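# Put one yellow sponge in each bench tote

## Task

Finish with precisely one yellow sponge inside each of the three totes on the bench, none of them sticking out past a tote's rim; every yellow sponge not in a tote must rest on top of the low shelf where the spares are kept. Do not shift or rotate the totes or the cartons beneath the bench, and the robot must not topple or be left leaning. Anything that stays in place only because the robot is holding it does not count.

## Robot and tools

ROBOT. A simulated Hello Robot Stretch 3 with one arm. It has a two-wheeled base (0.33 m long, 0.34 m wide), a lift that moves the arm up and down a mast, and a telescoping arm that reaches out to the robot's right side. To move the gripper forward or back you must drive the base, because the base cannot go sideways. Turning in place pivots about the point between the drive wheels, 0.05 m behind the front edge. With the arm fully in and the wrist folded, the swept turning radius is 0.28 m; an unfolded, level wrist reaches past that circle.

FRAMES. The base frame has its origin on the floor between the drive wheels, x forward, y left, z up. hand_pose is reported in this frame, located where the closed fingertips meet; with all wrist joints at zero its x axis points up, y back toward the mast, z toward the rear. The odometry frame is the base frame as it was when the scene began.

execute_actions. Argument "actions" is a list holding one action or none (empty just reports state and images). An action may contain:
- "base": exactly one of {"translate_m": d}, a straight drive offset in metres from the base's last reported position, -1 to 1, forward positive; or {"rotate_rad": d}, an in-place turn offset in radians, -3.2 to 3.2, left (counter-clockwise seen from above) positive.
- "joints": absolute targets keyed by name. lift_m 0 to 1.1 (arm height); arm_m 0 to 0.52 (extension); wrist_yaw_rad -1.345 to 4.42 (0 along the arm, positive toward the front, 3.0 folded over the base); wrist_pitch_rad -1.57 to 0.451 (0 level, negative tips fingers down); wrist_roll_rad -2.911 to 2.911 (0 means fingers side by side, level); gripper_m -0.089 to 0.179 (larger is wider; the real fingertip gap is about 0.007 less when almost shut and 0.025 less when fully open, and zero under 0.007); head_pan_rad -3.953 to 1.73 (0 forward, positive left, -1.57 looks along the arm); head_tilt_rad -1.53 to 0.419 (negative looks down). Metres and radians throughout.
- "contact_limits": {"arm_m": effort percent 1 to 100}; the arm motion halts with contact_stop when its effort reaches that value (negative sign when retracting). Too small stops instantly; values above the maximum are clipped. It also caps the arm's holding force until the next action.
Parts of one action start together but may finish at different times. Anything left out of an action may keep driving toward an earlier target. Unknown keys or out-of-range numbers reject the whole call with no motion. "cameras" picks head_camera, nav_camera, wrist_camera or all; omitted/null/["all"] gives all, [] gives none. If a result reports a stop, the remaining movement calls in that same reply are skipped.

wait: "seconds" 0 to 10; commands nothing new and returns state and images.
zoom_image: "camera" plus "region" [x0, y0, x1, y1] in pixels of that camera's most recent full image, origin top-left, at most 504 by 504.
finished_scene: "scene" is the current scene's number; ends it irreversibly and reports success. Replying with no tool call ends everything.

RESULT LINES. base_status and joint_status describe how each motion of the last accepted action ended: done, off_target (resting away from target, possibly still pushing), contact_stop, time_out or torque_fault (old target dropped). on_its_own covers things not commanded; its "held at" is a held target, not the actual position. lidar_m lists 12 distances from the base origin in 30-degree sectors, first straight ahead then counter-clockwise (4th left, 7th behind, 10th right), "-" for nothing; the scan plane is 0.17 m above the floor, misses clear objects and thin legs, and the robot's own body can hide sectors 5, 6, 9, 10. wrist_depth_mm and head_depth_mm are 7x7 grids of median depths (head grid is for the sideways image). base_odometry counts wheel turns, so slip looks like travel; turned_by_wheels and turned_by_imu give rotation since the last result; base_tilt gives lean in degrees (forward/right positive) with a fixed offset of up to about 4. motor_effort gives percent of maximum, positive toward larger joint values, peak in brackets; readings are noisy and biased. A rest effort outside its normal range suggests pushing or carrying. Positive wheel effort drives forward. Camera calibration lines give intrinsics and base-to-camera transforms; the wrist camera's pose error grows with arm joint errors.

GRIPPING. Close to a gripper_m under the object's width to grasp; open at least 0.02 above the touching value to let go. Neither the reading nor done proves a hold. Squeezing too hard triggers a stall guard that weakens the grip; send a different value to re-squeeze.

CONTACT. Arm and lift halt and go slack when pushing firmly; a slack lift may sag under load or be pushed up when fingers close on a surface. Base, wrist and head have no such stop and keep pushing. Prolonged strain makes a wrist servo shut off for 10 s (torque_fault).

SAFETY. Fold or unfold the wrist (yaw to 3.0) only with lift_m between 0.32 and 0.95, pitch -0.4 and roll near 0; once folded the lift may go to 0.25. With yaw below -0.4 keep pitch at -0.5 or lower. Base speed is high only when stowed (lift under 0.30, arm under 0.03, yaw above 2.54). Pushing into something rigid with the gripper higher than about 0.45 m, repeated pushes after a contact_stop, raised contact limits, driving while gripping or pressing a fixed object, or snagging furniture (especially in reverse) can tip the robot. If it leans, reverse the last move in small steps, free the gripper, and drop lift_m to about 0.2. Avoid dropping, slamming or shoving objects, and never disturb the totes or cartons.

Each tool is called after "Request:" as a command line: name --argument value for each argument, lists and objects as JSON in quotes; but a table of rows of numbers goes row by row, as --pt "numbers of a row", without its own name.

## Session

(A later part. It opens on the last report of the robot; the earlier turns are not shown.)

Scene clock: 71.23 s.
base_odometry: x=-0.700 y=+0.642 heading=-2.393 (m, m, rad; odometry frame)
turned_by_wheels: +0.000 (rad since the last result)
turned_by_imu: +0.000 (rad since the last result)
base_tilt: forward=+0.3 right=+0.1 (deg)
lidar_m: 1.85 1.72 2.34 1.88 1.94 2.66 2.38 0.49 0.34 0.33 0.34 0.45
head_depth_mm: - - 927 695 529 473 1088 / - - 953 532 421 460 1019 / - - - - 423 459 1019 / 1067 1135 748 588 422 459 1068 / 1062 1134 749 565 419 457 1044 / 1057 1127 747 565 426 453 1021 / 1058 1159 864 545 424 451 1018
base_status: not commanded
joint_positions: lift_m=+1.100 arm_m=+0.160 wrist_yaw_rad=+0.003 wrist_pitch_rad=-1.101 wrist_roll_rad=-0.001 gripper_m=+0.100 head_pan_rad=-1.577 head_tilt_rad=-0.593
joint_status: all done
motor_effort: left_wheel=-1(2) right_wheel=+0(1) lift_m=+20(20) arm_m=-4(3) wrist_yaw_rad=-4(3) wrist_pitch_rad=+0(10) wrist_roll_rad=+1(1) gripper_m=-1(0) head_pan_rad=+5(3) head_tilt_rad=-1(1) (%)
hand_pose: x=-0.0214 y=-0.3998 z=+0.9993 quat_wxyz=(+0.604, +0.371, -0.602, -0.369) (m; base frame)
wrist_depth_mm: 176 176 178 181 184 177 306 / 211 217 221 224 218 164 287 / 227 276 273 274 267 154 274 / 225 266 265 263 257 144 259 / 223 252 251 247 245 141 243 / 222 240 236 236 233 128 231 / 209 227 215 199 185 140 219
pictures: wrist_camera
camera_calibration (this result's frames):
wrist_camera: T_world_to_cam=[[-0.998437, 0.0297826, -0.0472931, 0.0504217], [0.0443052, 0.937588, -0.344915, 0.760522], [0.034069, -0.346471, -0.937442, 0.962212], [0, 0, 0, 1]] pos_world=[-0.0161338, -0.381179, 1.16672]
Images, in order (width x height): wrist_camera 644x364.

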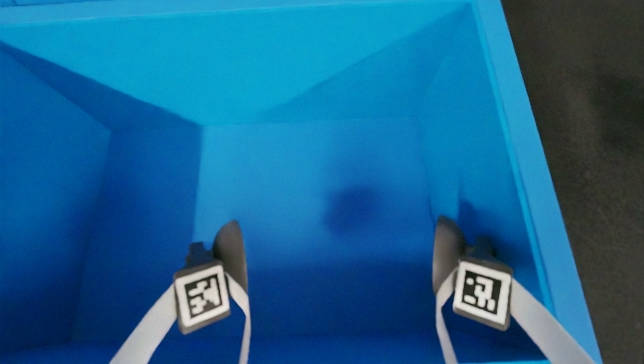

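Request:
execute_actions --actions '[{"joints":{"wrist_pitch_rad":-0.5,"gripper_m":0.0}}]' --cameras '[]'

Request:
execute_actions --actions '[{"joints":{"arm_m":0.0,"wrist_yaw_rad":-0.3}}]'

Scene clock: 74.57 s.
base_odometry: x=-0.700 y=+0.642 heading=-2.393 (m, m, rad; odometry frame)
turned_by_wheels: +0.000 (rad since the last result)
turned_by_imu: +0.000 (rad since the last result)
base_tilt: forward=+0.4 right=+0.0 (deg)
lidar_m: 1.85 1.72 2.35 1.88 1.94 2.66 2.39 0.49 0.34 0.33 0.33 0.45
head_depth_mm: - - 931 695 528 473 1085 / - - 904 536 425 461 1024 / - - - 572 424 460 1022 / 1065 1137 747 568 422 458 1071 / 1062 1130 745 567 420 456 1051 / 1061 1133 745 565 426 453 1022 / 1054 1155 862 544 424 452 1025
base_status: not commanded
joint_positions: lift_m=+1.100 arm_m=+0.160 wrist_yaw_rad=+0.003 wrist_pitch_rad=-0.524 wrist_roll_rad=-0.001 gripper_m=+0.000 head_pan_rad=-1.577 head_tilt_rad=-0.593
joint_status: all done
motor_effort: left_wheel=-1(1) right_wheel=+0(0) lift_m=+20(20) arm_m=-3(3) wrist_yaw_rad=-5(4) wrist_pitch_rad=+12(11) wrist_roll_rad=+1(1) gripper_m=-2(85) head_pan_rad=+4(4) head_tilt_rad=-1(1) (%)
hand_pose: x=-0.0210 y=-0.5150 z=+1.0896 quat_wxyz=(+0.684, +0.184, -0.682, -0.183) (m; base frame)
wrist_depth_mm: 767 748 762 757 768 769 758 / 813 817 567 552 799 778 768 / 644 575 380 382 597 593 572 / 517 363 409 410 405 477 467 / 427 293 406 364 269 399 394 / 236 229 214 - 229 339 339 / 213 228 230 232 234 290 296
pictures: none
No camera images: the call's "cameras" was empty. Leave "cameras" out to get every camera's image.

Scene clock: 76.97 s.
base_odometry: x=-0.700 y=+0.642 heading=-2.393 (m, m, rad; odometry frame)
turned_by_wheels: +0.000 (rad since the last result)
turned_by_imu: +0.000 (rad since the last result)
base_tilt: forward=+0.4 right=-0.1 (deg)
lidar_m: 1.85 1.72 2.35 1.88 1.94 2.66 2.39 0.49 0.34 0.33 0.34 0.45
head_depth_mm: - - - - - 1143 1086 / - - - - - - 1005 / - - - - - - 1003 / 1064 1130 745 559 - 460 1068 / 1066 1134 746 566 420 456 1042 / 1066 1127 747 566 426 454 1022 / 1054 1166 863 544 425 451 1014
base_status: not commanded
joint_positions: lift_m=+1.100 arm_m=+0.003 wrist_yaw_rad=-0.297 wrist_pitch_rad=-0.523 wrist_roll_rad=-0.001 gripper_m=+0.000 head_pan_rad=-1.577 head_tilt_rad=-0.593
joint_status: all done
joint sent to its limit — the command would take arm_m past its lower limit, so that joint was sent only as far as its limit.
motor_effort: left_wheel=-1(1) right_wheel=+0(0) lift_m=+20(20) arm_m=-4(1) wrist_yaw_rad=-4(7) wrist_pitch_rad=+11(11) wrist_roll_rad=+1(1) gripper_m=-2(3) head_pan_rad=+4(5) head_tilt_rad=-1(2) (%)
hand_pose: x=-0.0830 y=-0.3483 z=+1.0898 quat_wxyz=(+0.649, +0.080, -0.702, -0.282) (m; base frame)
wrist_depth_mm: 770 821 876 928 - - - / 788 621 622 818 796 843 - / 455 472 506 586 604 592 583 / 315 314 331 360 486 477 467 / 298 324 365 379 402 399 392 / 326 343 351 - 352 343 338 / 303 306 249 196 295 306 593
pictures: head_camera (sideways: a quarter turn clockwise sets it upright), nav_camera (sideways: a quarter turn counterclockwise sets it upright), wrist_camera
camera_calibration (this result's frames):
head_camera: T_world_to_cam=[[-0.00190701, 0.552969, -0.833199, 1.10444], [0.999926, 0.011048, 0.00504364, -0.00438135], [0.0119942, -0.833128, -0.55295, 0.674107], [0, 0, 0, 1]] pos_world=[-0.00159817, -0.0490538, 1.29299]
nav_camera: T_world_to_cam=[[0.00945169, -0.554793, 0.831935, -1.0393], [-0.999947, -0.00857646, 0.00564111, 0.0523735], [0.00400541, -0.831944, -0.554845, 0.680573], [0, 0, 0, 1]] pos_world=[0.0594679, -0.00994766, 1.24195]
wrist_camera: T_world_to_cam=[[-0.954251, 0.293426, -0.0575028, 0.0982399], [0.219657, 0.557449, -0.800626, 1.1249], [-0.202869, -0.776628, -0.596399, 0.525774], [0, 0, 0, 1]] pos_world=[-0.0466835, -0.247569, 1.21984]
Images, in order (width x height): head_camera 896x504, nav_camera 672x504, wrist_camera 644x364.

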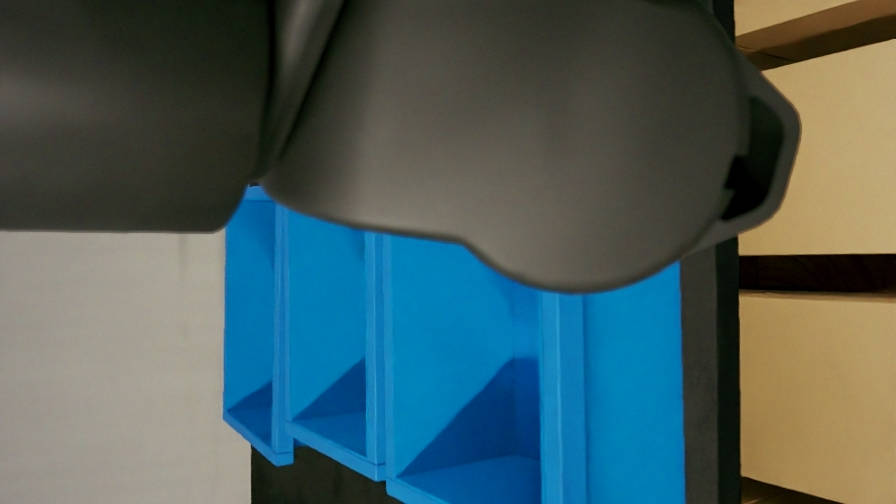

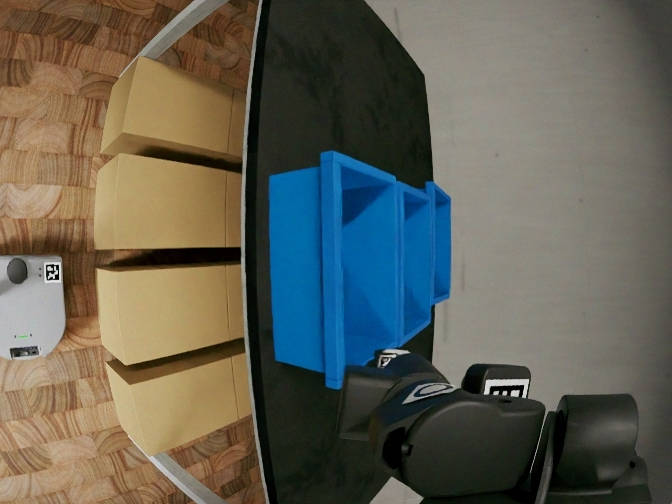

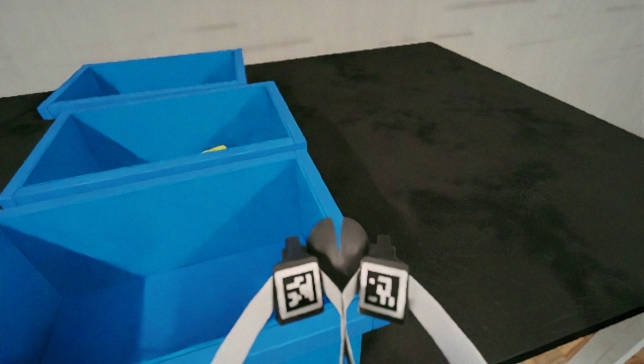

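Request:
execute_actions --actions '[{"base":{"translate_m":0.285},"joints":{"arm_m":0.52,"wrist_yaw_rad":0,"head_pan_rad":-1.85,"head_tilt_rad":-0.45}}]' --cameras '["wrist_camera"]'

Request:
execute_actions --actions '[{"joints":{"wrist_pitch_rad":-0.80}}]' --cameras '["wrist_camera","head_camera"]'

Scene clock: 87.43 s.
base_odometry: x=-0.909 y=+0.448 heading=-2.393 (m, m, rad; odometry frame)
turned_by_wheels: +0.000 (rad since the last result)
turned_by_imu: +0.002 (rad since the last result)
base_tilt: forward=+0.3 right=+0.0 (deg)
lidar_m: 1.80 1.44 2.15 1.92 1.95 2.66 2.68 0.46 0.33 0.32 0.35 0.44
head_depth_mm: - - 1343 634 639 469 1092 / - - 1313 622 622 452 1062 / - 1251 1269 779 602 433 455 / 1074 1198 1229 763 497 481 444 / 1055 1153 1198 753 642 511 432 / 1034 - 1190 850 652 512 420 / 1016 1086 1157 898 651 511 420
base_status: done
joint_positions: lift_m=+1.100 arm_m=+0.520 wrist_yaw_rad=-0.002 wrist_pitch_rad=-0.523 wrist_roll_rad=+0.000 gripper_m=+0.000 head_pan_rad=-1.843 head_tilt_rad=-0.458
joint_status: all done
motor_effort: left_wheel=-1(3) right_wheel=+0(4) lift_m=+20(20) arm_m=+4(9) wrist_yaw_rad=+3(6) wrist_pitch_rad=+11(11) wrist_roll_rad=+1(1) gripper_m=-3(2) head_pan_rad=-5(33) head_tilt_rad=+3(16) (%)
hand_pose: x=-0.0220 y=-0.8747 z=+1.0899 quat_wxyz=(+0.683, +0.182, -0.683, -0.184) (m; base frame)
wrist_depth_mm: 433 432 432 433 433 435 435 / 476 474 474 479 480 480 478 / 528 526 531 524 536 527 534 / 520 507 494 485 483 476 468 / 421 414 411 423 263 264 257 / 357 354 351 - 302 305 296 / 312 309 305 305 190 293 290
pictures: wrist_camera
camera_calibration (this result's frames):
wrist_camera: T_world_to_cam=[[-0.99829, 0.00392999, -0.0583281, 0.0575846], [0.0491465, 0.596723, -0.800941, 1.43596], [0.0316581, -0.802437, -0.595896, 0.111482], [0, 0, 0, 1]] pos_world=[-0.0166157, -0.76764, 1.21991]
Images, in order (width x height): wrist_camera 644x364.

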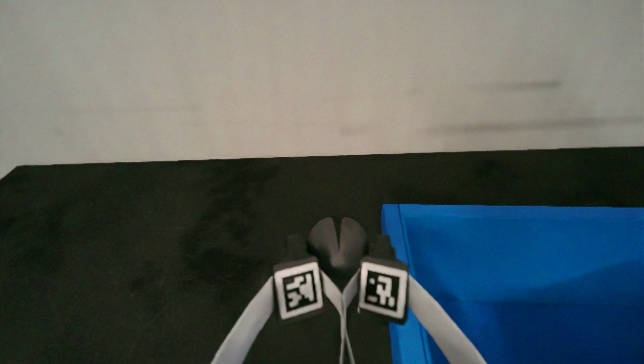

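Scene clock: 88.40 s.
base_odometry: x=-0.909 y=+0.448 heading=-2.393 (m, m, rad; odometry frame)
turned_by_wheels: +0.000 (rad since the last result)
turned_by_imu: +0.000 (rad since the last result)
base_tilt: forward=+0.3 right=+0.1 (deg)
lidar_m: 1.79 1.45 2.15 1.92 1.95 2.66 2.67 0.46 0.33 0.32 0.35 0.44
head_depth_mm: - - 1351 634 638 468 1093 / - - 1321 619 623 452 1070 / - 1248 1267 776 601 433 456 / 1079 1203 1233 762 498 481 444 / 1051 1162 1203 752 639 513 432 / 1029 - 1185 851 652 511 421 / 1014 1083 1160 893 650 512 421
base_status: not commanded
joint_positions: lift_m=+1.100 arm_m=+0.520 wrist_yaw_rad=-0.002 wrist_pitch_rad=-0.806 wrist_roll_rad=+0.000 gripper_m=+0.000 head_pan_rad=-1.843 head_tilt_rad=-0.458
joint_status: all done
motor_effort: left_wheel=-1(1) right_wheel=+0(1) lift_m=+20(19) arm_m=+5(4) wrist_yaw_rad=+2(2) wrist_pitch_rad=+3(9) wrist_roll_rad=+1(1) gripper_m=-3(2) head_pan_rad=-5(5) head_tilt_rad=+3(4) (%)
hand_pose: x=-0.0220 y=-0.8246 z=+1.0370 quat_wxyz=(+0.650, +0.277, -0.650, -0.279) (m; base frame)
wrist_depth_mm: 480 487 487 475 480 481 467 / 453 451 439 437 248 242 241 / 399 391 388 379 263 268 263 / 350 344 341 337 308 315 308 / 312 311 306 307 211 294 288 / 284 280 280 - 263 265 264 / 258 255 255 251 225 140 139
pictures: head_camera (sideways: a quarter turn clockwise sets it upright), wrist_camera
camera_calibration (this result's frames):
head_camera: T_world_to_cam=[[0.112066, 0.420775, -0.900216, 1.19114], [0.967729, -0.251979, 0.00269181, -0.0011238], [-0.225703, -0.871467, -0.435434, 0.522652], [0, 0, 0, 1]] pos_world=[-0.0144351, -0.0460121, 1.29987]
wrist_camera: T_world_to_cam=[[-0.998248, 0.0204201, -0.0555304, 0.0650804], [0.0497846, 0.797047, -0.601861, 1.32252], [0.0319703, -0.603571, -0.796668, 0.492365], [0, 0, 0, 1]] pos_world=[-0.0166159, -0.758265, 1.19184]
Images, in order (width x height): head_camera 896x504, wrist_camera 644x364.

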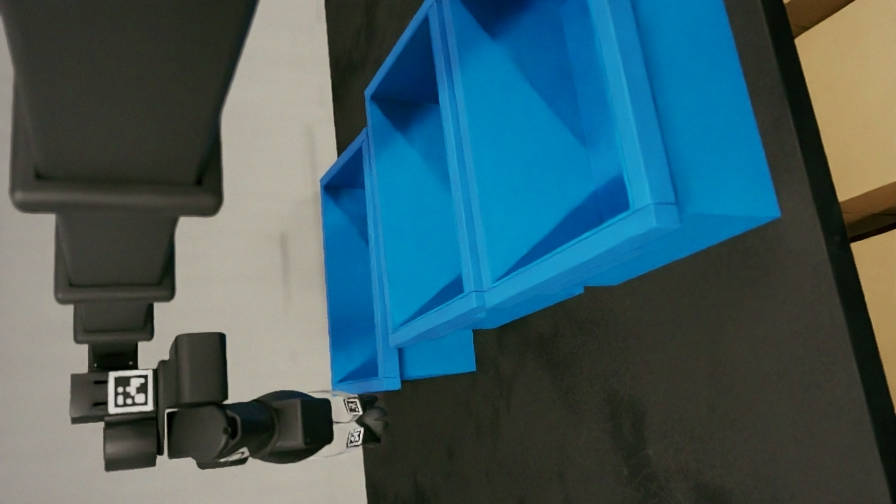

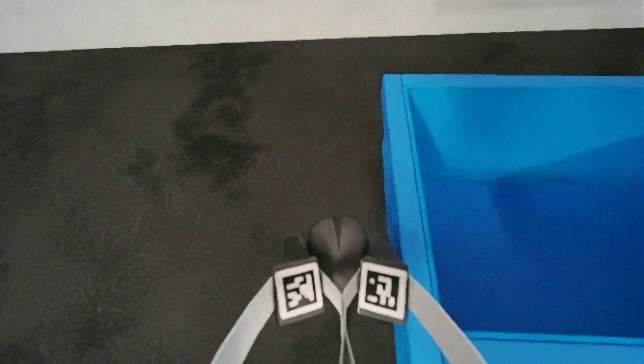

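Request:
execute_actions --actions '[{"base":{"translate_m":0.025}}]' --cameras '[]'

Request:
execute_actions --actions '[{"joints":{"wrist_pitch_rad":-0.85,"lift_m":1.075}}]' --cameras '["wrist_camera","head_camera"]'

Request:
execute_actions --actions '[{"base":{"translate_m":-0.03}}]' --cameras '["wrist_camera","head_camera"]'

Scene clock: 94.13 s.
base_odometry: x=-0.928 y=+0.431 heading=-2.394 (m, m, rad; odometry frame)
turned_by_wheels: +0.000 (rad since the last result)
turned_by_imu: +0.001 (rad since the last result)
base_tilt: forward=+0.5 right=+0.1 (deg)
lidar_m: 1.77 1.42 2.14 1.92 1.95 2.66 2.70 0.46 0.33 0.32 0.34 0.44
head_depth_mm: - - 1348 633 638 469 1092 / - - 1323 620 622 451 1038 / - 1250 1257 784 596 451 455 / 1075 1205 1229 757 575 511 444 / 1054 1162 1198 802 652 512 432 / 1031 - 1197 897 651 511 420 / 1015 1079 1152 895 650 511 420
base_status: done
joint_positions: lift_m=+1.100 arm_m=+0.520 wrist_yaw_rad=-0.002 wrist_pitch_rad=-0.807 wrist_roll_rad=+0.000 gripper_m=+0.000 head_pan_rad=-1.843 head_tilt_rad=-0.458
joint_status: not commanded
motor_effort: left_wheel=-2(3) right_wheel=+1(6) lift_m=+20(20) arm_m=+5(4) wrist_yaw_rad=+3(3) wrist_pitch_rad=+3(3) wrist_roll_rad=+1(1) gripper_m=-2(1) head_pan_rad=-3(4) head_tilt_rad=+3(3) (%)
hand_pose: x=-0.0220 y=-0.8246 z=+1.0370 quat_wxyz=(+0.650, +0.277, -0.650, -0.279) (m; base frame)
wrist_depth_mm: 481 494 489 479 482 485 470 / 464 453 443 438 432 245 240 / 395 394 384 378 358 270 264 / 352 345 341 338 304 313 309 / 309 308 309 313 286 292 292 / 282 279 276 - 181 261 264 / 256 257 255 251 245 140 138
pictures: none
No camera images: the call's "cameras" was empty. Leave "cameras" out to get every camera's image.

Scene clock: 95.13 s.
base_odometry: x=-0.928 y=+0.431 heading=-2.394 (m, m, rad; odometry frame)
turned_by_wheels: +0.000 (rad since the last result)
turned_by_imu: +0.000 (rad since the last result)
base_tilt: forward=+0.4 right=+0.1 (deg)
lidar_m: 1.77 1.42 2.15 1.93 1.94 2.67 2.70 0.46 0.33 0.32 0.34 0.44
head_depth_mm: 1191 - - 633 637 468 1086 / 1147 - 1048 621 622 451 1038 / 1116 - 982 781 596 451 456 / 1092 - 1239 756 576 512 444 / 1062 1178 1194 800 651 512 432 / 1041 - 1178 851 650 512 421 / 1017 1083 1152 896 652 512 420
base_status: not commanded
joint_positions: lift_m=+1.075 arm_m=+0.520 wrist_yaw_rad=-0.002 wrist_pitch_rad=-0.856 wrist_roll_rad=+0.000 gripper_m=+0.000 head_pan_rad=-1.843 head_tilt_rad=-0.458
joint_status: all done
motor_effort: left_wheel=-2(2) right_wheel=+1(1) lift_m=+14(16) arm_m=+5(4) wrist_yaw_rad=+2(2) wrist_pitch_rad=+3(3) wrist_roll_rad=+1(1) gripper_m=-2(2) head_pan_rad=-5(4) head_tilt_rad=+3(3) (%)
hand_pose: x=-0.0219 y=-0.8144 z=+1.0047 quat_wxyz=(+0.643, +0.293, -0.643, -0.295) (m; base frame)
wrist_depth_mm: 442 444 428 418 419 221 216 / 382 378 370 367 348 239 236 / 340 334 330 326 309 276 282 / 302 298 295 292 280 269 277 / 271 272 268 269 254 142 254 / 248 248 245 - 217 127 232 / 228 227 225 223 219 126 116
pictures: head_camera (sideways: a quarter turn clockwise sets it upright), wrist_camera
camera_calibration (this result's frames):
head_camera: T_world_to_cam=[[0.112066, 0.420775, -0.900216, 1.19114], [0.967729, -0.251979, 0.00269181, -0.0011238], [-0.225703, -0.871467, -0.435434, 0.522652], [0, 0, 0, 1]] pos_world=[-0.0144351, -0.0460121, 1.29987]
wrist_camera: T_world_to_cam=[[-0.998241, 0.0231938, -0.0545656, 0.0643854], [0.0498858, 0.825936, -0.561552, 1.27797], [0.0320431, -0.563287, -0.82564, 0.5347], [0, 0, 0, 1]] pos_world=[-0.0166138, -0.755825, 1.16263]
Images, in order (width x height): head_camera 896x504, wrist_camera 644x364.

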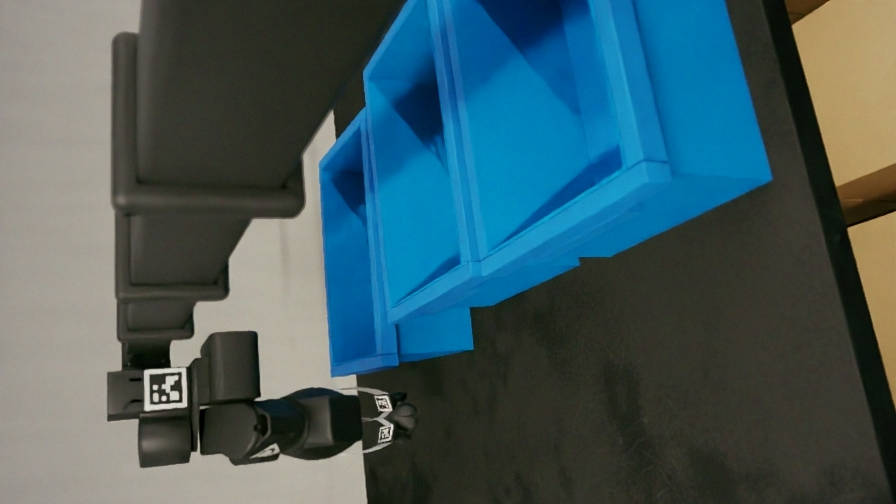

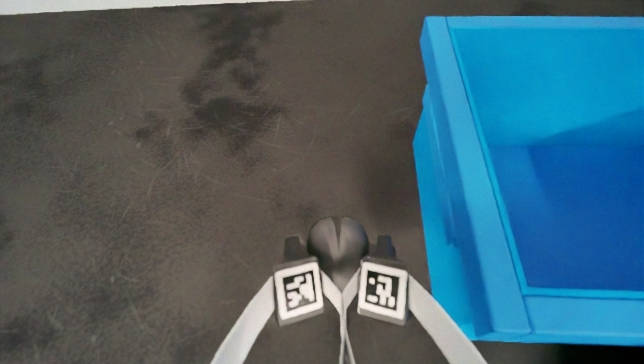

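Scene clock: 97.03 s.
base_odometry: x=-0.906 y=+0.451 heading=-2.394 (m, m, rad; odometry frame)
turned_by_wheels: +0.000 (rad since the last result)
turned_by_imu: +0.000 (rad since the last result)
base_tilt: forward=+0.5 right=+0.2 (deg)
lidar_m: 1.80 1.45 2.16 1.92 1.94 2.66 2.67 0.46 0.33 0.32 0.35 0.44
head_depth_mm: 1188 - - 634 641 469 1088 / 1149 - 1232 622 623 453 1066 / 1122 - 961 775 599 433 456 / 1094 - 1234 763 490 473 444 / 1069 1170 1198 745 628 511 432 / 1041 - 1171 819 653 512 420 / 1017 1083 1148 894 650 512 420
base_status: done
joint_positions: lift_m=+1.075 arm_m=+0.520 wrist_yaw_rad=+0.000 wrist_pitch_rad=-0.856 wrist_roll_rad=+0.000 gripper_m=+0.000 head_pan_rad=-1.843 head_tilt_rad=-0.458
joint_status: not commanded
motor_effort: left_wheel=+0(6) right_wheel=-1(5) lift_m=+14(14) arm_m=+5(5) wrist_yaw_rad=-1(2) wrist_pitch_rad=+3(3) wrist_roll_rad=+1(1) gripper_m=-3(3) head_pan_rad=-4(5) head_tilt_rad=+4(3) (%)
hand_pose: x=-0.0216 y=-0.8143 z=+1.0047 quat_wxyz=(+0.643, +0.294, -0.643, -0.294) (m; base frame)
wrist_depth_mm: 449 440 428 419 223 218 216 / 386 378 372 368 228 240 236 / 339 336 329 326 203 285 280 / 304 300 294 293 278 281 280 / 273 271 265 272 151 256 253 / 248 246 244 - 126 234 231 / 228 226 225 223 216 117 116
pictures: head_camera (sideways: a quarter turn clockwise sets it upright), wrist_camera
camera_calibration (this result's frames):
head_camera: T_world_to_cam=[[0.112066, 0.420773, -0.900218, 1.19115], [0.967729, -0.251979, 0.00269176, -0.00112374], [-0.225703, -0.871468, -0.435432, 0.522649], [0, 0, 0, 1]] pos_world=[-0.0144351, -0.0460121, 1.29987]
wrist_camera: T_world_to_cam=[[-0.998291, 0.0209603, -0.0545587, 0.0628914], [0.0480218, 0.82625, -0.561254, 1.27777], [0.033315, -0.562914, -0.825844, 0.535222], [0, 0, 0, 1]] pos_world=[-0.016408, -0.755795, 1.1626]
Images, in order (width x height): head_camera 896x504, wrist_camera 644x364.

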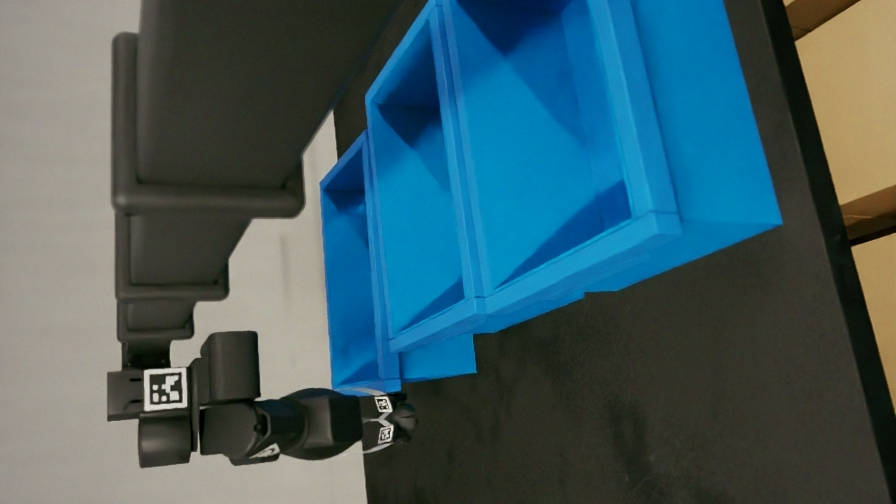

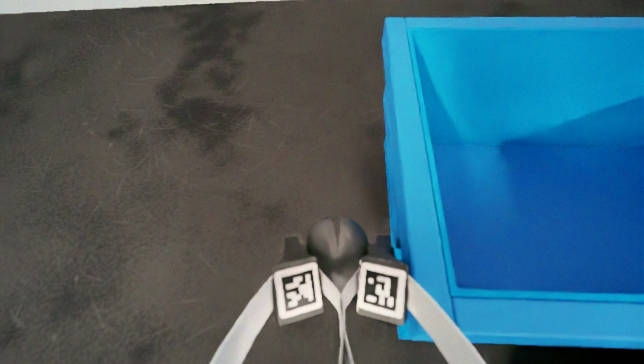

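Just touching. Push 2.5 cm.

Request:
execute_actions --actions '[{"base":{"translate_m":-0.025}}]' --cameras '["wrist_camera","head_camera"]'

Scene clock: 100.33 s.
base_odometry: x=-0.887 y=+0.468 heading=-2.393 (m, m, rad; odometry frame)
turned_by_wheels: +0.000 (rad since the last result)
turned_by_imu: +0.001 (rad since the last result)
base_tilt: forward=+0.4 right=+0.1 (deg)
lidar_m: 1.82 1.47 2.18 1.91 1.95 2.67 2.64 0.46 0.33 0.32 0.33 0.44
head_depth_mm: 1187 - - 629 622 468 1095 / 1151 - 1221 621 623 454 1062 / 1122 - 954 779 602 434 1048 / 1093 - 1227 764 583 423 444 / 1066 1170 1197 737 566 512 432 / 1040 - 1166 816 650 513 421 / 1021 1081 1148 893 649 511 420
base_status: done
joint_positions: lift_m=+1.075 arm_m=+0.520 wrist_yaw_rad=+0.000 wrist_pitch_rad=-0.857 wrist_roll_rad=+0.000 gripper_m=+0.000 head_pan_rad=-1.843 head_tilt_rad=-0.458
joint_status: not commanded
motor_effort: left_wheel=+1(4) right_wheel=-3(7) lift_m=+14(14) arm_m=+4(4) wrist_yaw_rad=-1(1) wrist_pitch_rad=+4(4) wrist_roll_rad=+1(1) gripper_m=-3(1) head_pan_rad=-5(4) head_tilt_rad=+3(3) (%)
hand_pose: x=-0.0215 y=-0.8142 z=+1.0046 quat_wxyz=(+0.643, +0.294, -0.643, -0.294) (m; base frame)
wrist_depth_mm: 448 438 427 422 222 217 217 / 382 376 374 365 229 245 246 / 337 334 329 327 273 293 296 / 303 297 295 291 170 284 279 / 272 268 267 271 141 256 252 / 249 247 246 - 126 235 232 / 228 226 225 223 215 117 121
pictures: head_camera (sideways: a quarter turn clockwise sets it upright), wrist_camera
camera_calibration (this result's frames):
head_camera: T_world_to_cam=[[0.112066, 0.420773, -0.900218, 1.19115], [0.967729, -0.251979, 0.00269176, -0.00112374], [-0.225704, -0.871468, -0.435432, 0.522649], [0, 0, 0, 1]] pos_world=[-0.0144351, -0.0460121, 1.29987]
wrist_camera: T_world_to_cam=[[-0.998302, 0.0204246, -0.0545434, 0.0625165], [0.0475438, 0.82671, -0.560615, 1.2773], [0.0336412, -0.562257, -0.826278, 0.536193], [0, 0, 0, 1]] pos_world=[-0.0163553, -0.755752, 1.16253]
Images, in order (width x height): head_camera 896x504, wrist_camera 644x364.

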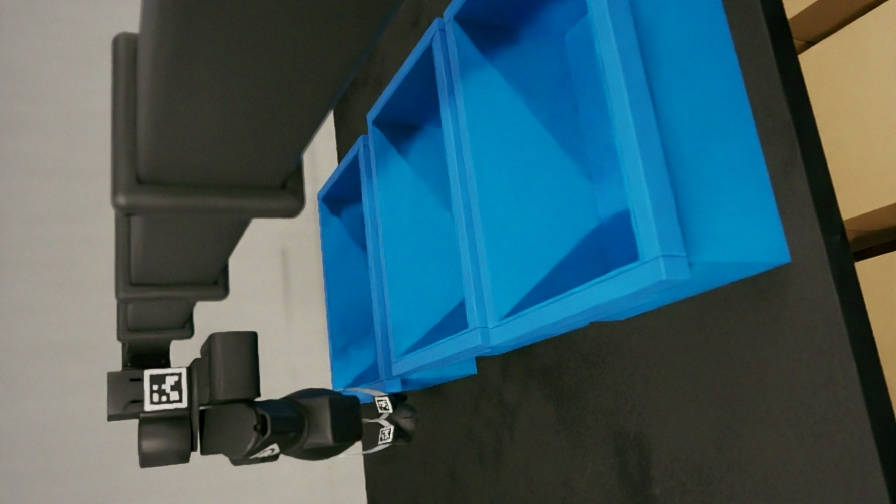

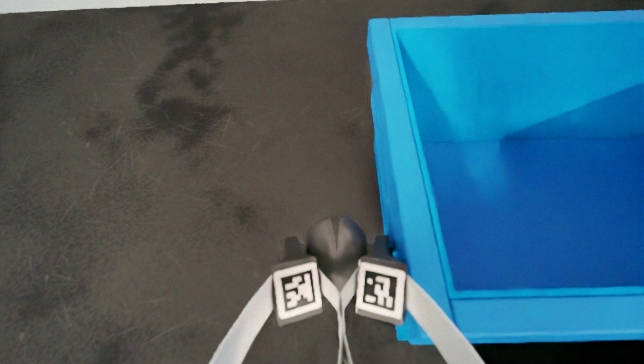

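Request:
execute_actions --actions '[{"base":{"translate_m":0.015}}]' --cameras '[]'

Request:
execute_actions --actions '[{"joints":{"wrist_pitch_rad":-0.5,"lift_m":1.03}}]' --cameras '["wrist_camera"]'

Request:
execute_actions --actions '[{"base":{"translate_m":-0.015}}]' --cameras '["wrist_camera","head_camera"]'

Scene clock: 105.93 s.
base_odometry: x=-0.898 y=+0.458 heading=-2.393 (m, m, rad; odometry frame)
turned_by_wheels: +0.000 (rad since the last result)
turned_by_imu: +0.000 (rad since the last result)
base_tilt: forward=+0.4 right=+0.1 (deg)
lidar_m: 1.81 1.46 2.16 1.92 1.94 2.66 2.66 0.46 0.33 0.32 0.33 0.44
head_depth_mm: 1182 - - 633 634 468 1087 / 1153 - 1228 622 622 453 1065 / 1123 - 976 778 601 434 456 / 1094 - 1226 762 574 443 443 / 1062 1169 1203 737 604 512 432 / 1039 - 1168 848 652 512 421 / 1020 1086 1143 896 650 510 420
base_status: done
joint_positions: lift_m=+1.075 arm_m=+0.520 wrist_yaw_rad=+0.000 wrist_pitch_rad=-0.857 wrist_roll_rad=+0.000 gripper_m=+0.000 head_pan_rad=-1.843 head_tilt_rad=-0.458
joint_status: not commanded
motor_effort: left_wheel=-2(4) right_wheel=+1(6) lift_m=+15(14) arm_m=+5(4) wrist_yaw_rad=-1(1) wrist_pitch_rad=+4(4) wrist_roll_rad=+1(1) gripper_m=-2(2) head_pan_rad=-4(5) head_tilt_rad=+3(3) (%)
hand_pose: x=-0.0215 y=-0.8141 z=+1.0045 quat_wxyz=(+0.643, +0.294, -0.643, -0.294) (m; base frame)
wrist_depth_mm: 444 435 432 420 407 217 215 / 384 378 372 365 237 246 244 / 335 335 331 325 199 294 295 / 302 298 294 290 172 282 278 / 271 269 266 270 174 254 253 / 248 247 245 - 134 125 232 / 227 228 224 222 218 116 118
pictures: none
No camera images: the call's "cameras" was empty. Leave "cameras" out to get every camera's image.

Scene clock: 107.17 s.
base_odometry: x=-0.898 y=+0.458 heading=-2.393 (m, m, rad; odometry frame)
turned_by_wheels: +0.000 (rad since the last result)
turned_by_imu: +0.000 (rad since the last result)
base_tilt: forward=+0.5 right=+0.1 (deg)
lidar_m: 1.81 1.46 2.16 1.91 1.94 2.67 2.65 0.46 0.33 0.32 0.33 0.44
head_depth_mm: 1190 1287 1370 - 422 469 1091 / 1157 1250 - - 622 454 1056 / 1127 1209 - 587 600 434 456 / 1101 1163 971 765 573 444 444 / 1070 1130 967 739 604 511 432 / 1042 1095 - 851 651 511 421 / 1018 1085 1153 893 650 511 421
base_status: not commanded
joint_positions: lift_m=+1.030 arm_m=+0.520 wrist_yaw_rad=+0.000 wrist_pitch_rad=-0.524 wrist_roll_rad=+0.000 gripper_m=+0.000 head_pan_rad=-1.843 head_tilt_rad=-0.458
joint_status: all done
motor_effort: left_wheel=-2(2) right_wheel=+1(0) lift_m=+14(14) arm_m=+4(4) wrist_yaw_rad=-2(0) wrist_pitch_rad=+12(11) wrist_roll_rad=+1(1) gripper_m=-2(2) head_pan_rad=-5(4) head_tilt_rad=+3(4) (%)
hand_pose: x=-0.0215 y=-0.8745 z=+1.0200 quat_wxyz=(+0.683, +0.183, -0.683, -0.183) (m; base frame)
wrist_depth_mm: 432 435 431 434 433 436 433 / 469 475 480 473 473 474 475 / 503 491 477 473 465 224 220 / 393 389 384 374 223 235 235 / 325 323 317 326 173 268 269 / 278 275 274 - 136 252 257 / 240 238 236 233 226 216 224
pictures: wrist_camera
camera_calibration (this result's frames):
wrist_camera: T_world_to_cam=[[-0.998297, 0.00119054, -0.0583257, 0.0516995], [0.0474601, 0.597964, -0.800116, 1.38002], [0.0339241, -0.801522, -0.597002, 0.0719402], [0, 0, 0, 1]] pos_world=[-0.0163248, -0.767602, 1.15014]
Images, in order (width x height): wrist_camera 644x364.

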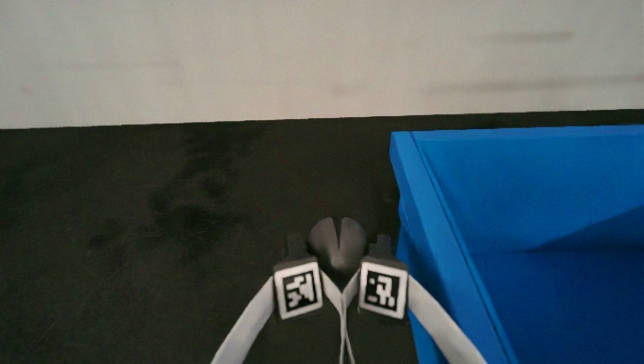

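Scene clock: 108.07 s.
base_odometry: x=-0.887 y=+0.468 heading=-2.393 (m, m, rad; odometry frame)
turned_by_wheels: +0.000 (rad since the last result)
turned_by_imu: +0.000 (rad since the last result)
base_tilt: forward=+0.4 right=+0.1 (deg)
lidar_m: 1.82 1.47 2.17 1.92 1.95 2.66 2.64 0.46 0.33 0.32 0.33 0.44
head_depth_mm: 1190 1284 1369 - 423 469 1089 / 1162 1258 - - 624 455 1063 / 1125 1205 - 587 599 434 456 / 1097 1165 968 762 583 423 444 / 1073 1128 966 736 564 512 433 / 1044 1096 - 846 653 512 421 / 1020 1086 1157 895 650 512 419
base_status: done
joint_positions: lift_m=+1.030 arm_m=+0.520 wrist_yaw_rad=+0.003 wrist_pitch_rad=-0.524 wrist_roll_rad=+0.000 gripper_m=+0.000 head_pan_rad=-1.843 head_tilt_rad=-0.458
joint_status: not commanded
motor_effort: left_wheel=+2(6) right_wheel=-3(4) lift_m=+14(15) arm_m=+4(4) wrist_yaw_rad=-5(5) wrist_pitch_rad=+12(11) wrist_roll_rad=+1(1) gripper_m=-1(3) head_pan_rad=-5(5) head_tilt_rad=+3(4) (%)
hand_pose: x=-0.0209 y=-0.8745 z=+1.0200 quat_wxyz=(+0.683, +0.184, -0.682, -0.183) (m; base frame)
wrist_depth_mm: 431 431 436 434 437 437 434 / 478 478 479 477 479 474 478 / 497 498 478 473 467 224 219 / 393 388 385 379 225 236 235 / 325 324 316 327 175 269 269 / 276 274 271 - 134 258 256 / 240 240 237 234 147 227 224
pictures: head_camera (sideways: a quarter turn clockwise sets it upright), wrist_camera
camera_calibration (this result's frames):
head_camera: T_world_to_cam=[[0.112066, 0.420773, -0.900218, 1.19115], [0.967729, -0.251979, 0.00269176, -0.00112374], [-0.225703, -0.871468, -0.435432, 0.522649], [0, 0, 0, 1]] pos_world=[-0.0144351, -0.0460121, 1.29987]
wrist_camera: T_world_to_cam=[[-0.998297, -0.00126352, -0.0583275, 0.0500705], [0.0459957, 0.597984, -0.800187, 1.38008], [0.03589, -0.801507, -0.596907, 0.0718806], [0, 0, 0, 1]] pos_world=[-0.0160725, -0.767591, 1.15015]
Images, in order (width x height): head_camera 896x504, wrist_camera 644x364.

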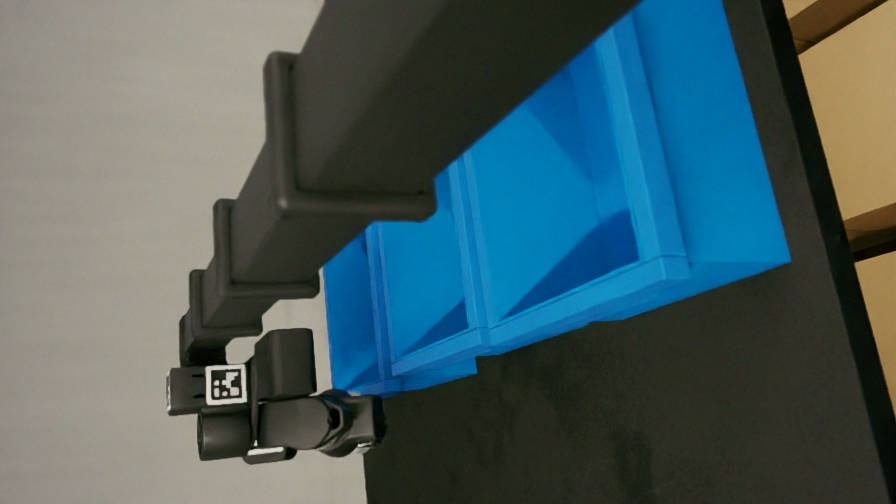

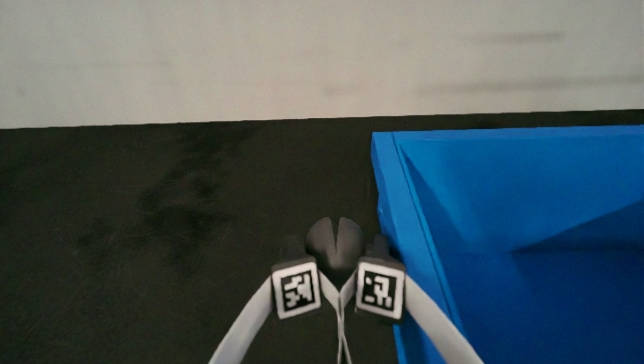

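Request:
execute_actions --actions '[{"base":{"translate_m":-0.007}}]' --cameras '[]'

Request:
execute_actions --actions '[{"base":{"translate_m":0.015}}]' --cameras '[]'

Request:
execute_actions --actions '[{"joints":{"lift_m":1.1,"wrist_pitch_rad":-0.4}}]' --cameras '[]'

Request:
execute_actions --actions '[{"base":{"translate_m":-0.263},"joints":{"arm_m":0.0,"head_pan_rad":-1.57,"head_tilt_rad":-0.6}}]'

Scene clock: 116.00 s.
base_odometry: x=-0.882 y=+0.473 heading=-2.393 (m, m, rad; odometry frame)
turned_by_wheels: +0.000 (rad since the last result)
turned_by_imu: +0.001 (rad since the last result)
base_tilt: forward=+0.3 right=+0.1 (deg)
lidar_m: 1.83 1.48 2.17 1.91 1.94 2.66 2.63 0.46 0.33 0.32 0.33 0.44
head_depth_mm: 1190 1296 1382 - 424 468 1089 / 1161 1254 - - 624 456 1061 / 1129 1206 - 589 600 435 1037 / 1102 1173 974 763 585 419 444 / 1070 1127 962 737 555 497 432 / 1045 1099 - 849 652 512 421 / 1019 1079 1157 899 654 511 420
base_status: done
joint_positions: lift_m=+1.030 arm_m=+0.520 wrist_yaw_rad=+0.004 wrist_pitch_rad=-0.524 wrist_roll_rad=+0.000 gripper_m=+0.000 head_pan_rad=-1.843 head_tilt_rad=-0.458
joint_status: not commanded
motor_effort: left_wheel=+1(3) right_wheel=-3(8) lift_m=+14(14) arm_m=+4(5) wrist_yaw_rad=-6(7) wrist_pitch_rad=+11(11) wrist_roll_rad=+1(1) gripper_m=-3(3) head_pan_rad=-4(5) head_tilt_rad=+4(3) (%)
hand_pose: x=-0.0206 y=-0.8745 z=+1.0200 quat_wxyz=(+0.683, +0.185, -0.682, -0.182) (m; base frame)
wrist_depth_mm: 436 432 434 436 435 437 433 / 480 473 475 490 472 477 474 / 499 489 486 475 466 224 221 / 394 389 383 376 224 235 235 / 326 321 317 326 176 268 268 / 276 273 271 - 135 258 256 / 242 239 237 234 213 227 225
pictures: none
No camera images: the call's "cameras" was empty. Leave "cameras" out to get every camera's image.

Scene clock: 116.93 s.
base_odometry: x=-0.893 y=+0.463 heading=-2.393 (m, m, rad; odometry frame)
turned_by_wheels: +0.000 (rad since the last result)
turned_by_imu: +0.000 (rad since the last result)
base_tilt: forward=+0.4 right=+0.2 (deg)
lidar_m: 1.82 1.47 2.16 1.92 1.94 2.66 2.65 0.46 0.33 0.32 0.33 0.44
head_depth_mm: 1195 1286 1371 - 423 469 1092 / 1160 1247 - - 624 454 1063 / 1128 1210 - 586 601 434 456 / 1097 1160 966 764 579 432 444 / 1073 1129 963 736 585 512 432 / 1047 1097 - 849 652 511 421 / 1017 1083 1156 896 652 512 421
base_status: done
joint_positions: lift_m=+1.030 arm_m=+0.520 wrist_yaw_rad=+0.004 wrist_pitch_rad=-0.524 wrist_roll_rad=+0.000 gripper_m=+0.000 head_pan_rad=-1.843 head_tilt_rad=-0.458
joint_status: not commanded
motor_effort: left_wheel=-2(5) right_wheel=+1(4) lift_m=+14(14) arm_m=+5(4) wrist_yaw_rad=-5(6) wrist_pitch_rad=+11(11) wrist_roll_rad=+1(1) gripper_m=-2(1) head_pan_rad=-5(4) head_tilt_rad=+3(4) (%)
hand_pose: x=-0.0208 y=-0.8745 z=+1.0200 quat_wxyz=(+0.683, +0.184, -0.682, -0.182) (m; base frame)
wrist_depth_mm: 436 439 439 431 432 437 434 / 475 477 482 480 474 478 476 / 500 490 482 476 461 223 219 / 393 388 381 377 223 236 235 / 328 320 318 325 175 268 269 / 276 274 271 - 136 251 256 / 240 239 237 234 227 215 224
pictures: none
No camera images: the call's "cameras" was empty. Leave "cameras" out to get every camera's image.

Scene clock: 118.40 s.
base_odometry: x=-0.893 y=+0.463 heading=-2.393 (m, m, rad; odometry frame)
turned_by_wheels: +0.000 (rad since the last result)
turned_by_imu: +0.000 (rad since the last result)
base_tilt: forward=+0.4 right=+0.1 (deg)
lidar_m: 1.82 1.46 2.17 1.91 1.94 2.66 2.66 0.46 0.33 0.32 0.33 0.44
head_depth_mm: - - 1352 632 629 469 1086 / - - 1322 620 624 454 1066 / - 1253 1255 778 601 435 456 / 1081 1209 1232 761 579 433 443 / 1053 1163 1194 738 588 512 432 / 1038 - 1185 851 651 512 420 / 1020 1088 1159 893 651 511 421
base_status: not commanded
joint_positions: lift_m=+1.100 arm_m=+0.520 wrist_yaw_rad=+0.004 wrist_pitch_rad=-0.424 wrist_roll_rad=+0.000 gripper_m=+0.000 head_pan_rad=-1.843 head_tilt_rad=-0.458
joint_status: all done
motor_effort: left_wheel=-2(2) right_wheel=+0(1) lift_m=+26(27) arm_m=+4(4) wrist_yaw_rad=-5(5) wrist_pitch_rad=+12(12) wrist_roll_rad=+1(1) gripper_m=-2(3) head_pan_rad=-5(4) head_tilt_rad=+3(3) (%)
hand_pose: x=-0.0207 y=-0.8883 z=+1.1109 quat_wxyz=(+0.692, +0.150, -0.691, -0.148) (m; base frame)
wrist_depth_mm: 427 424 426 429 423 422 422 / 465 467 466 463 463 460 456 / 503 505 499 501 505 504 505 / 553 547 549 543 545 526 521 / 482 478 469 486 458 446 443 / 396 390 390 - 267 272 272 / 338 338 334 332 216 306 302
pictures: none
No camera images: the call's "cameras" was empty. Leave "cameras" out to get every camera's image.

Scene clock: 123.37 s.
base_odometry: x=-0.700 y=+0.642 heading=-2.393 (m, m, rad; odometry frame)
turned_by_wheels: +0.000 (rad since the last result)
turned_by_imu: +0.000 (rad since the last result)
base_tilt: forward=+0.3 right=+0.1 (deg)
lidar_m: 1.85 1.72 2.35 1.88 1.95 2.66 2.39 0.49 0.34 0.33 0.34 0.45
head_depth_mm: - - - - - - 1082 / - - - - - - 1001 / - - - - - 1122 1025 / 1059 - 750 - 421 458 1072 / 1065 1133 748 564 421 455 1046 / 1059 1149 743 564 426 453 1025 / 1056 1163 958 545 425 451 1024
base_status: done
joint_positions: lift_m=+1.100 arm_m=+0.003 wrist_yaw_rad=+0.002 wrist_pitch_rad=-0.424 wrist_roll_rad=+0.000 gripper_m=+0.000 head_pan_rad=-1.577 head_tilt_rad=-0.592
joint_status: all done
joint sent to its limit — the command would take arm_m past its lower limit, so that joint was sent only as far as its limit.
motor_effort: left_wheel=-1(6) right_wheel=+1(5) lift_m=+25(26) arm_m=-3(5) wrist_yaw_rad=-3(6) wrist_pitch_rad=+12(12) wrist_roll_rad=+1(1) gripper_m=-1(2) head_pan_rad=+5(32) head_tilt_rad=-2(10) (%)
hand_pose: x=-0.0210 y=-0.3713 z=+1.1109 quat_wxyz=(+0.692, +0.150, -0.691, -0.148) (m; base frame)
wrist_depth_mm: 904 880 884 871 879 885 887 / 958 942 941 930 961 930 960 / 841 809 532 535 707 733 729 / 615 582 367 363 520 564 555 / 485 336 352 342 346 450 447 / 401 307 374 - 250 379 376 / 227 306 331 329 320 324 320
pictures: head_camera (sideways: a quarter turn clockwise sets it upright), nav_camera (sideways: a quarter turn counterclockwise sets it upright), wrist_camera
camera_calibration (this result's frames):
head_camera: T_world_to_cam=[[-0.00191964, 0.552317, -0.833632, 1.105], [0.999926, 0.0110677, 0.00503026, -0.00436394], [0.0120047, -0.833561, -0.552297, 0.673258], [0, 0, 0, 1]] pos_world=[-0.00159744, -0.0490609, 1.29303]
nav_camera: T_world_to_cam=[[0.00946434, -0.554141, 0.832369, -1.03987], [-0.999947, -0.00858777, 0.00565255, 0.0523586], [0.00401589, -0.832379, -0.554193, 0.679725], [0, 0, 0, 1]] pos_world=[0.0594677, -0.00999376, 1.24195]
wrist_camera: T_world_to_cam=[[-0.998284, -0.00649312, -0.0581942, 0.053828], [0.0465306, 0.515366, -0.855706, 1.18292], [0.0355475, -0.856946, -0.51418, 0.416993], [0, 0, 0, 1]] pos_world=[-0.0161294, -0.251947, 1.22977]
Images, in order (width x height): head_camera 896x504, nav_camera 672x504, wrist_camera 644x364.

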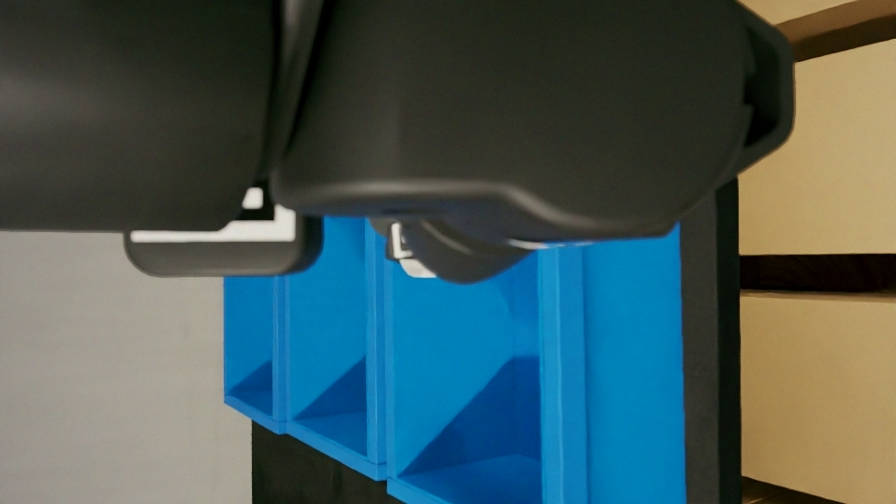

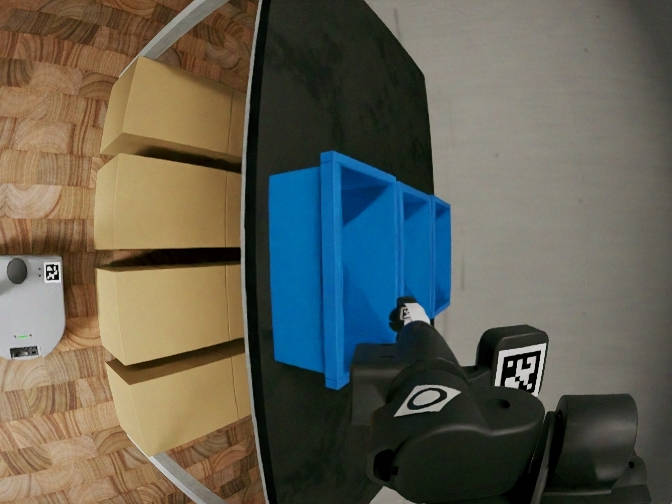

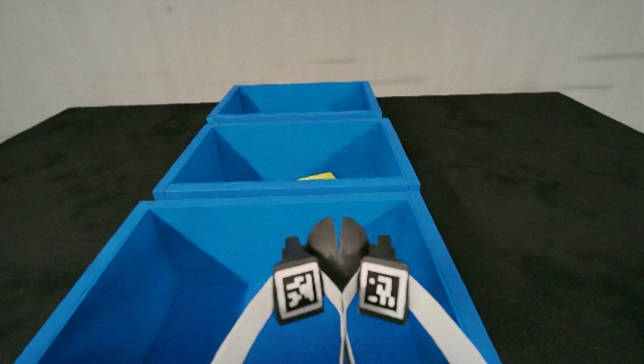

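Request:
execute_actions --actions '[{"base":{"translate_m":0.10},"joints":{"arm_m":0.38}}]' --cameras '["wrist_camera"]'

Request:
execute_actions --actions '[{"joints":{"wrist_pitch_rad":-1.05}}]' --cameras '["wrist_camera"]'

Scene clock: 129.70 s.
base_odometry: x=-0.774 y=+0.574 heading=-2.393 (m, m, rad; odometry frame)
turned_by_wheels: +0.000 (rad since the last result)
turned_by_imu: +0.001 (rad since the last result)
base_tilt: forward=+0.5 right=+0.1 (deg)
lidar_m: 1.85 1.61 2.28 1.89 1.95 2.66 2.49 0.47 0.34 0.32 0.33 0.45
head_depth_mm: 1075 1163 726 571 421 458 1024 / - 1152 748 567 427 453 1021 / - 1133 750 566 426 452 1074 / 1061 1120 746 563 423 451 1047 / 1059 1149 744 551 422 449 1020 / 1051 1158 954 669 513 460 1022 / 1053 1160 958 693 544 461 1074
base_status: done
joint_positions: lift_m=+1.100 arm_m=+0.380 wrist_yaw_rad=+0.002 wrist_pitch_rad=-0.424 wrist_roll_rad=+0.000 gripper_m=+0.000 head_pan_rad=-1.577 head_tilt_rad=-0.593
joint_status: all done
motor_effort: left_wheel=-2(3) right_wheel=+1(2) lift_m=+25(25) arm_m=+4(7) wrist_yaw_rad=-3(3) wrist_pitch_rad=+12(12) wrist_roll_rad=+1(1) gripper_m=-1(2) head_pan_rad=+4(5) head_tilt_rad=-2(1) (%)
hand_pose: x=-0.0210 y=-0.7483 z=+1.1109 quat_wxyz=(+0.692, +0.150, -0.691, -0.148) (m; base frame)
wrist_depth_mm: 549 551 556 552 552 552 554 / 593 597 597 594 597 591 592 / 649 651 658 651 649 644 637 / 613 604 535 390 389 529 546 / 480 476 407 415 419 331 443 / 396 395 269 - 390 235 360 / 339 336 233 232 200 202 199
pictures: wrist_camera
camera_calibration (this result's frames):
wrist_camera: T_world_to_cam=[[-0.998283, -0.0064324, -0.0582168, 0.0514392], [0.0465897, 0.515161, -0.855826, 1.37726], [0.0354961, -0.857069, -0.513977, 0.0935923], [0, 0, 0, 1]] pos_world=[-0.0161376, -0.628967, 1.2298]
Images, in order (width x height): wrist_camera 644x364.

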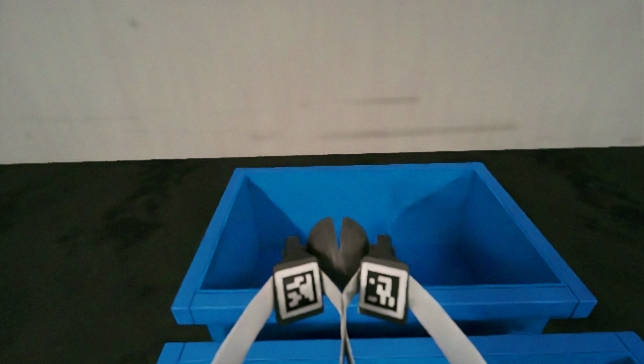

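Scene clock: 130.90 s.
base_odometry: x=-0.774 y=+0.574 heading=-2.393 (m, m, rad; odometry frame)
turned_by_wheels: +0.000 (rad since the last result)
turned_by_imu: +0.000 (rad since the last result)
base_tilt: forward=+0.2 right=+0.2 (deg)
lidar_m: 1.84 1.62 2.28 1.89 1.95 2.67 2.48 0.47 0.34 0.32 0.33 0.45
head_depth_mm: 1074 1174 727 569 421 457 1018 / - 1153 748 568 427 453 1020 / - 1150 735 565 425 452 1069 / 1060 1133 733 566 425 450 1042 / 1055 1148 745 552 422 450 1024 / 1058 1162 950 669 513 460 1020 / 1052 1156 959 694 546 461 1072
base_status: not commanded
joint_positions: lift_m=+1.100 arm_m=+0.380 wrist_yaw_rad=+0.002 wrist_pitch_rad=-1.052 wrist_roll_rad=+0.000 gripper_m=+0.000 head_pan_rad=-1.577 head_tilt_rad=-0.593
joint_status: all done
motor_effort: left_wheel=-2(2) right_wheel=+1(1) lift_m=+25(25) arm_m=+4(4) wrist_yaw_rad=-3(4) wrist_pitch_rad=+1(10) wrist_roll_rad=+1(1) gripper_m=-2(2) head_pan_rad=+3(4) head_tilt_rad=-1(2) (%)
hand_pose: x=-0.0214 y=-0.6309 z=+1.0039 quat_wxyz=(+0.612, +0.356, -0.611, -0.355) (m; base frame)
wrist_depth_mm: 347 335 192 193 178 176 175 / 320 183 191 194 195 198 190 / 300 168 238 247 253 254 209 / 282 156 265 268 222 261 210 / 262 153 252 257 211 208 212 / 245 152 239 - 198 194 213 / 127 151 227 226 223 223 214
pictures: wrist_camera
camera_calibration (this result's frames):
wrist_camera: T_world_to_cam=[[-0.998353, 0.0290372, -0.049479, 0.0592271], [0.0460894, 0.91952, -0.390332, 1.01296], [0.0341628, -0.39197, -0.919344, 0.839576], [0, 0, 0, 1]] pos_world=[-0.0162395, -0.60407, 1.17018]
Images, in order (width x height): wrist_camera 644x364.

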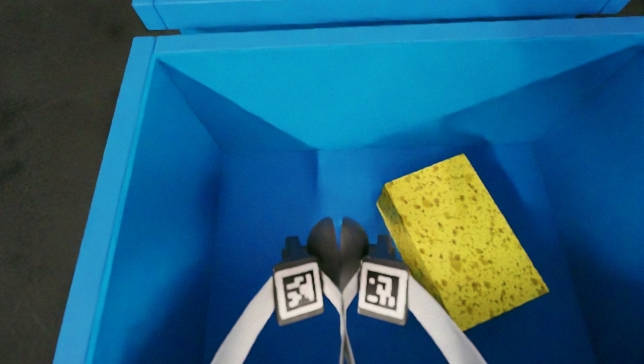

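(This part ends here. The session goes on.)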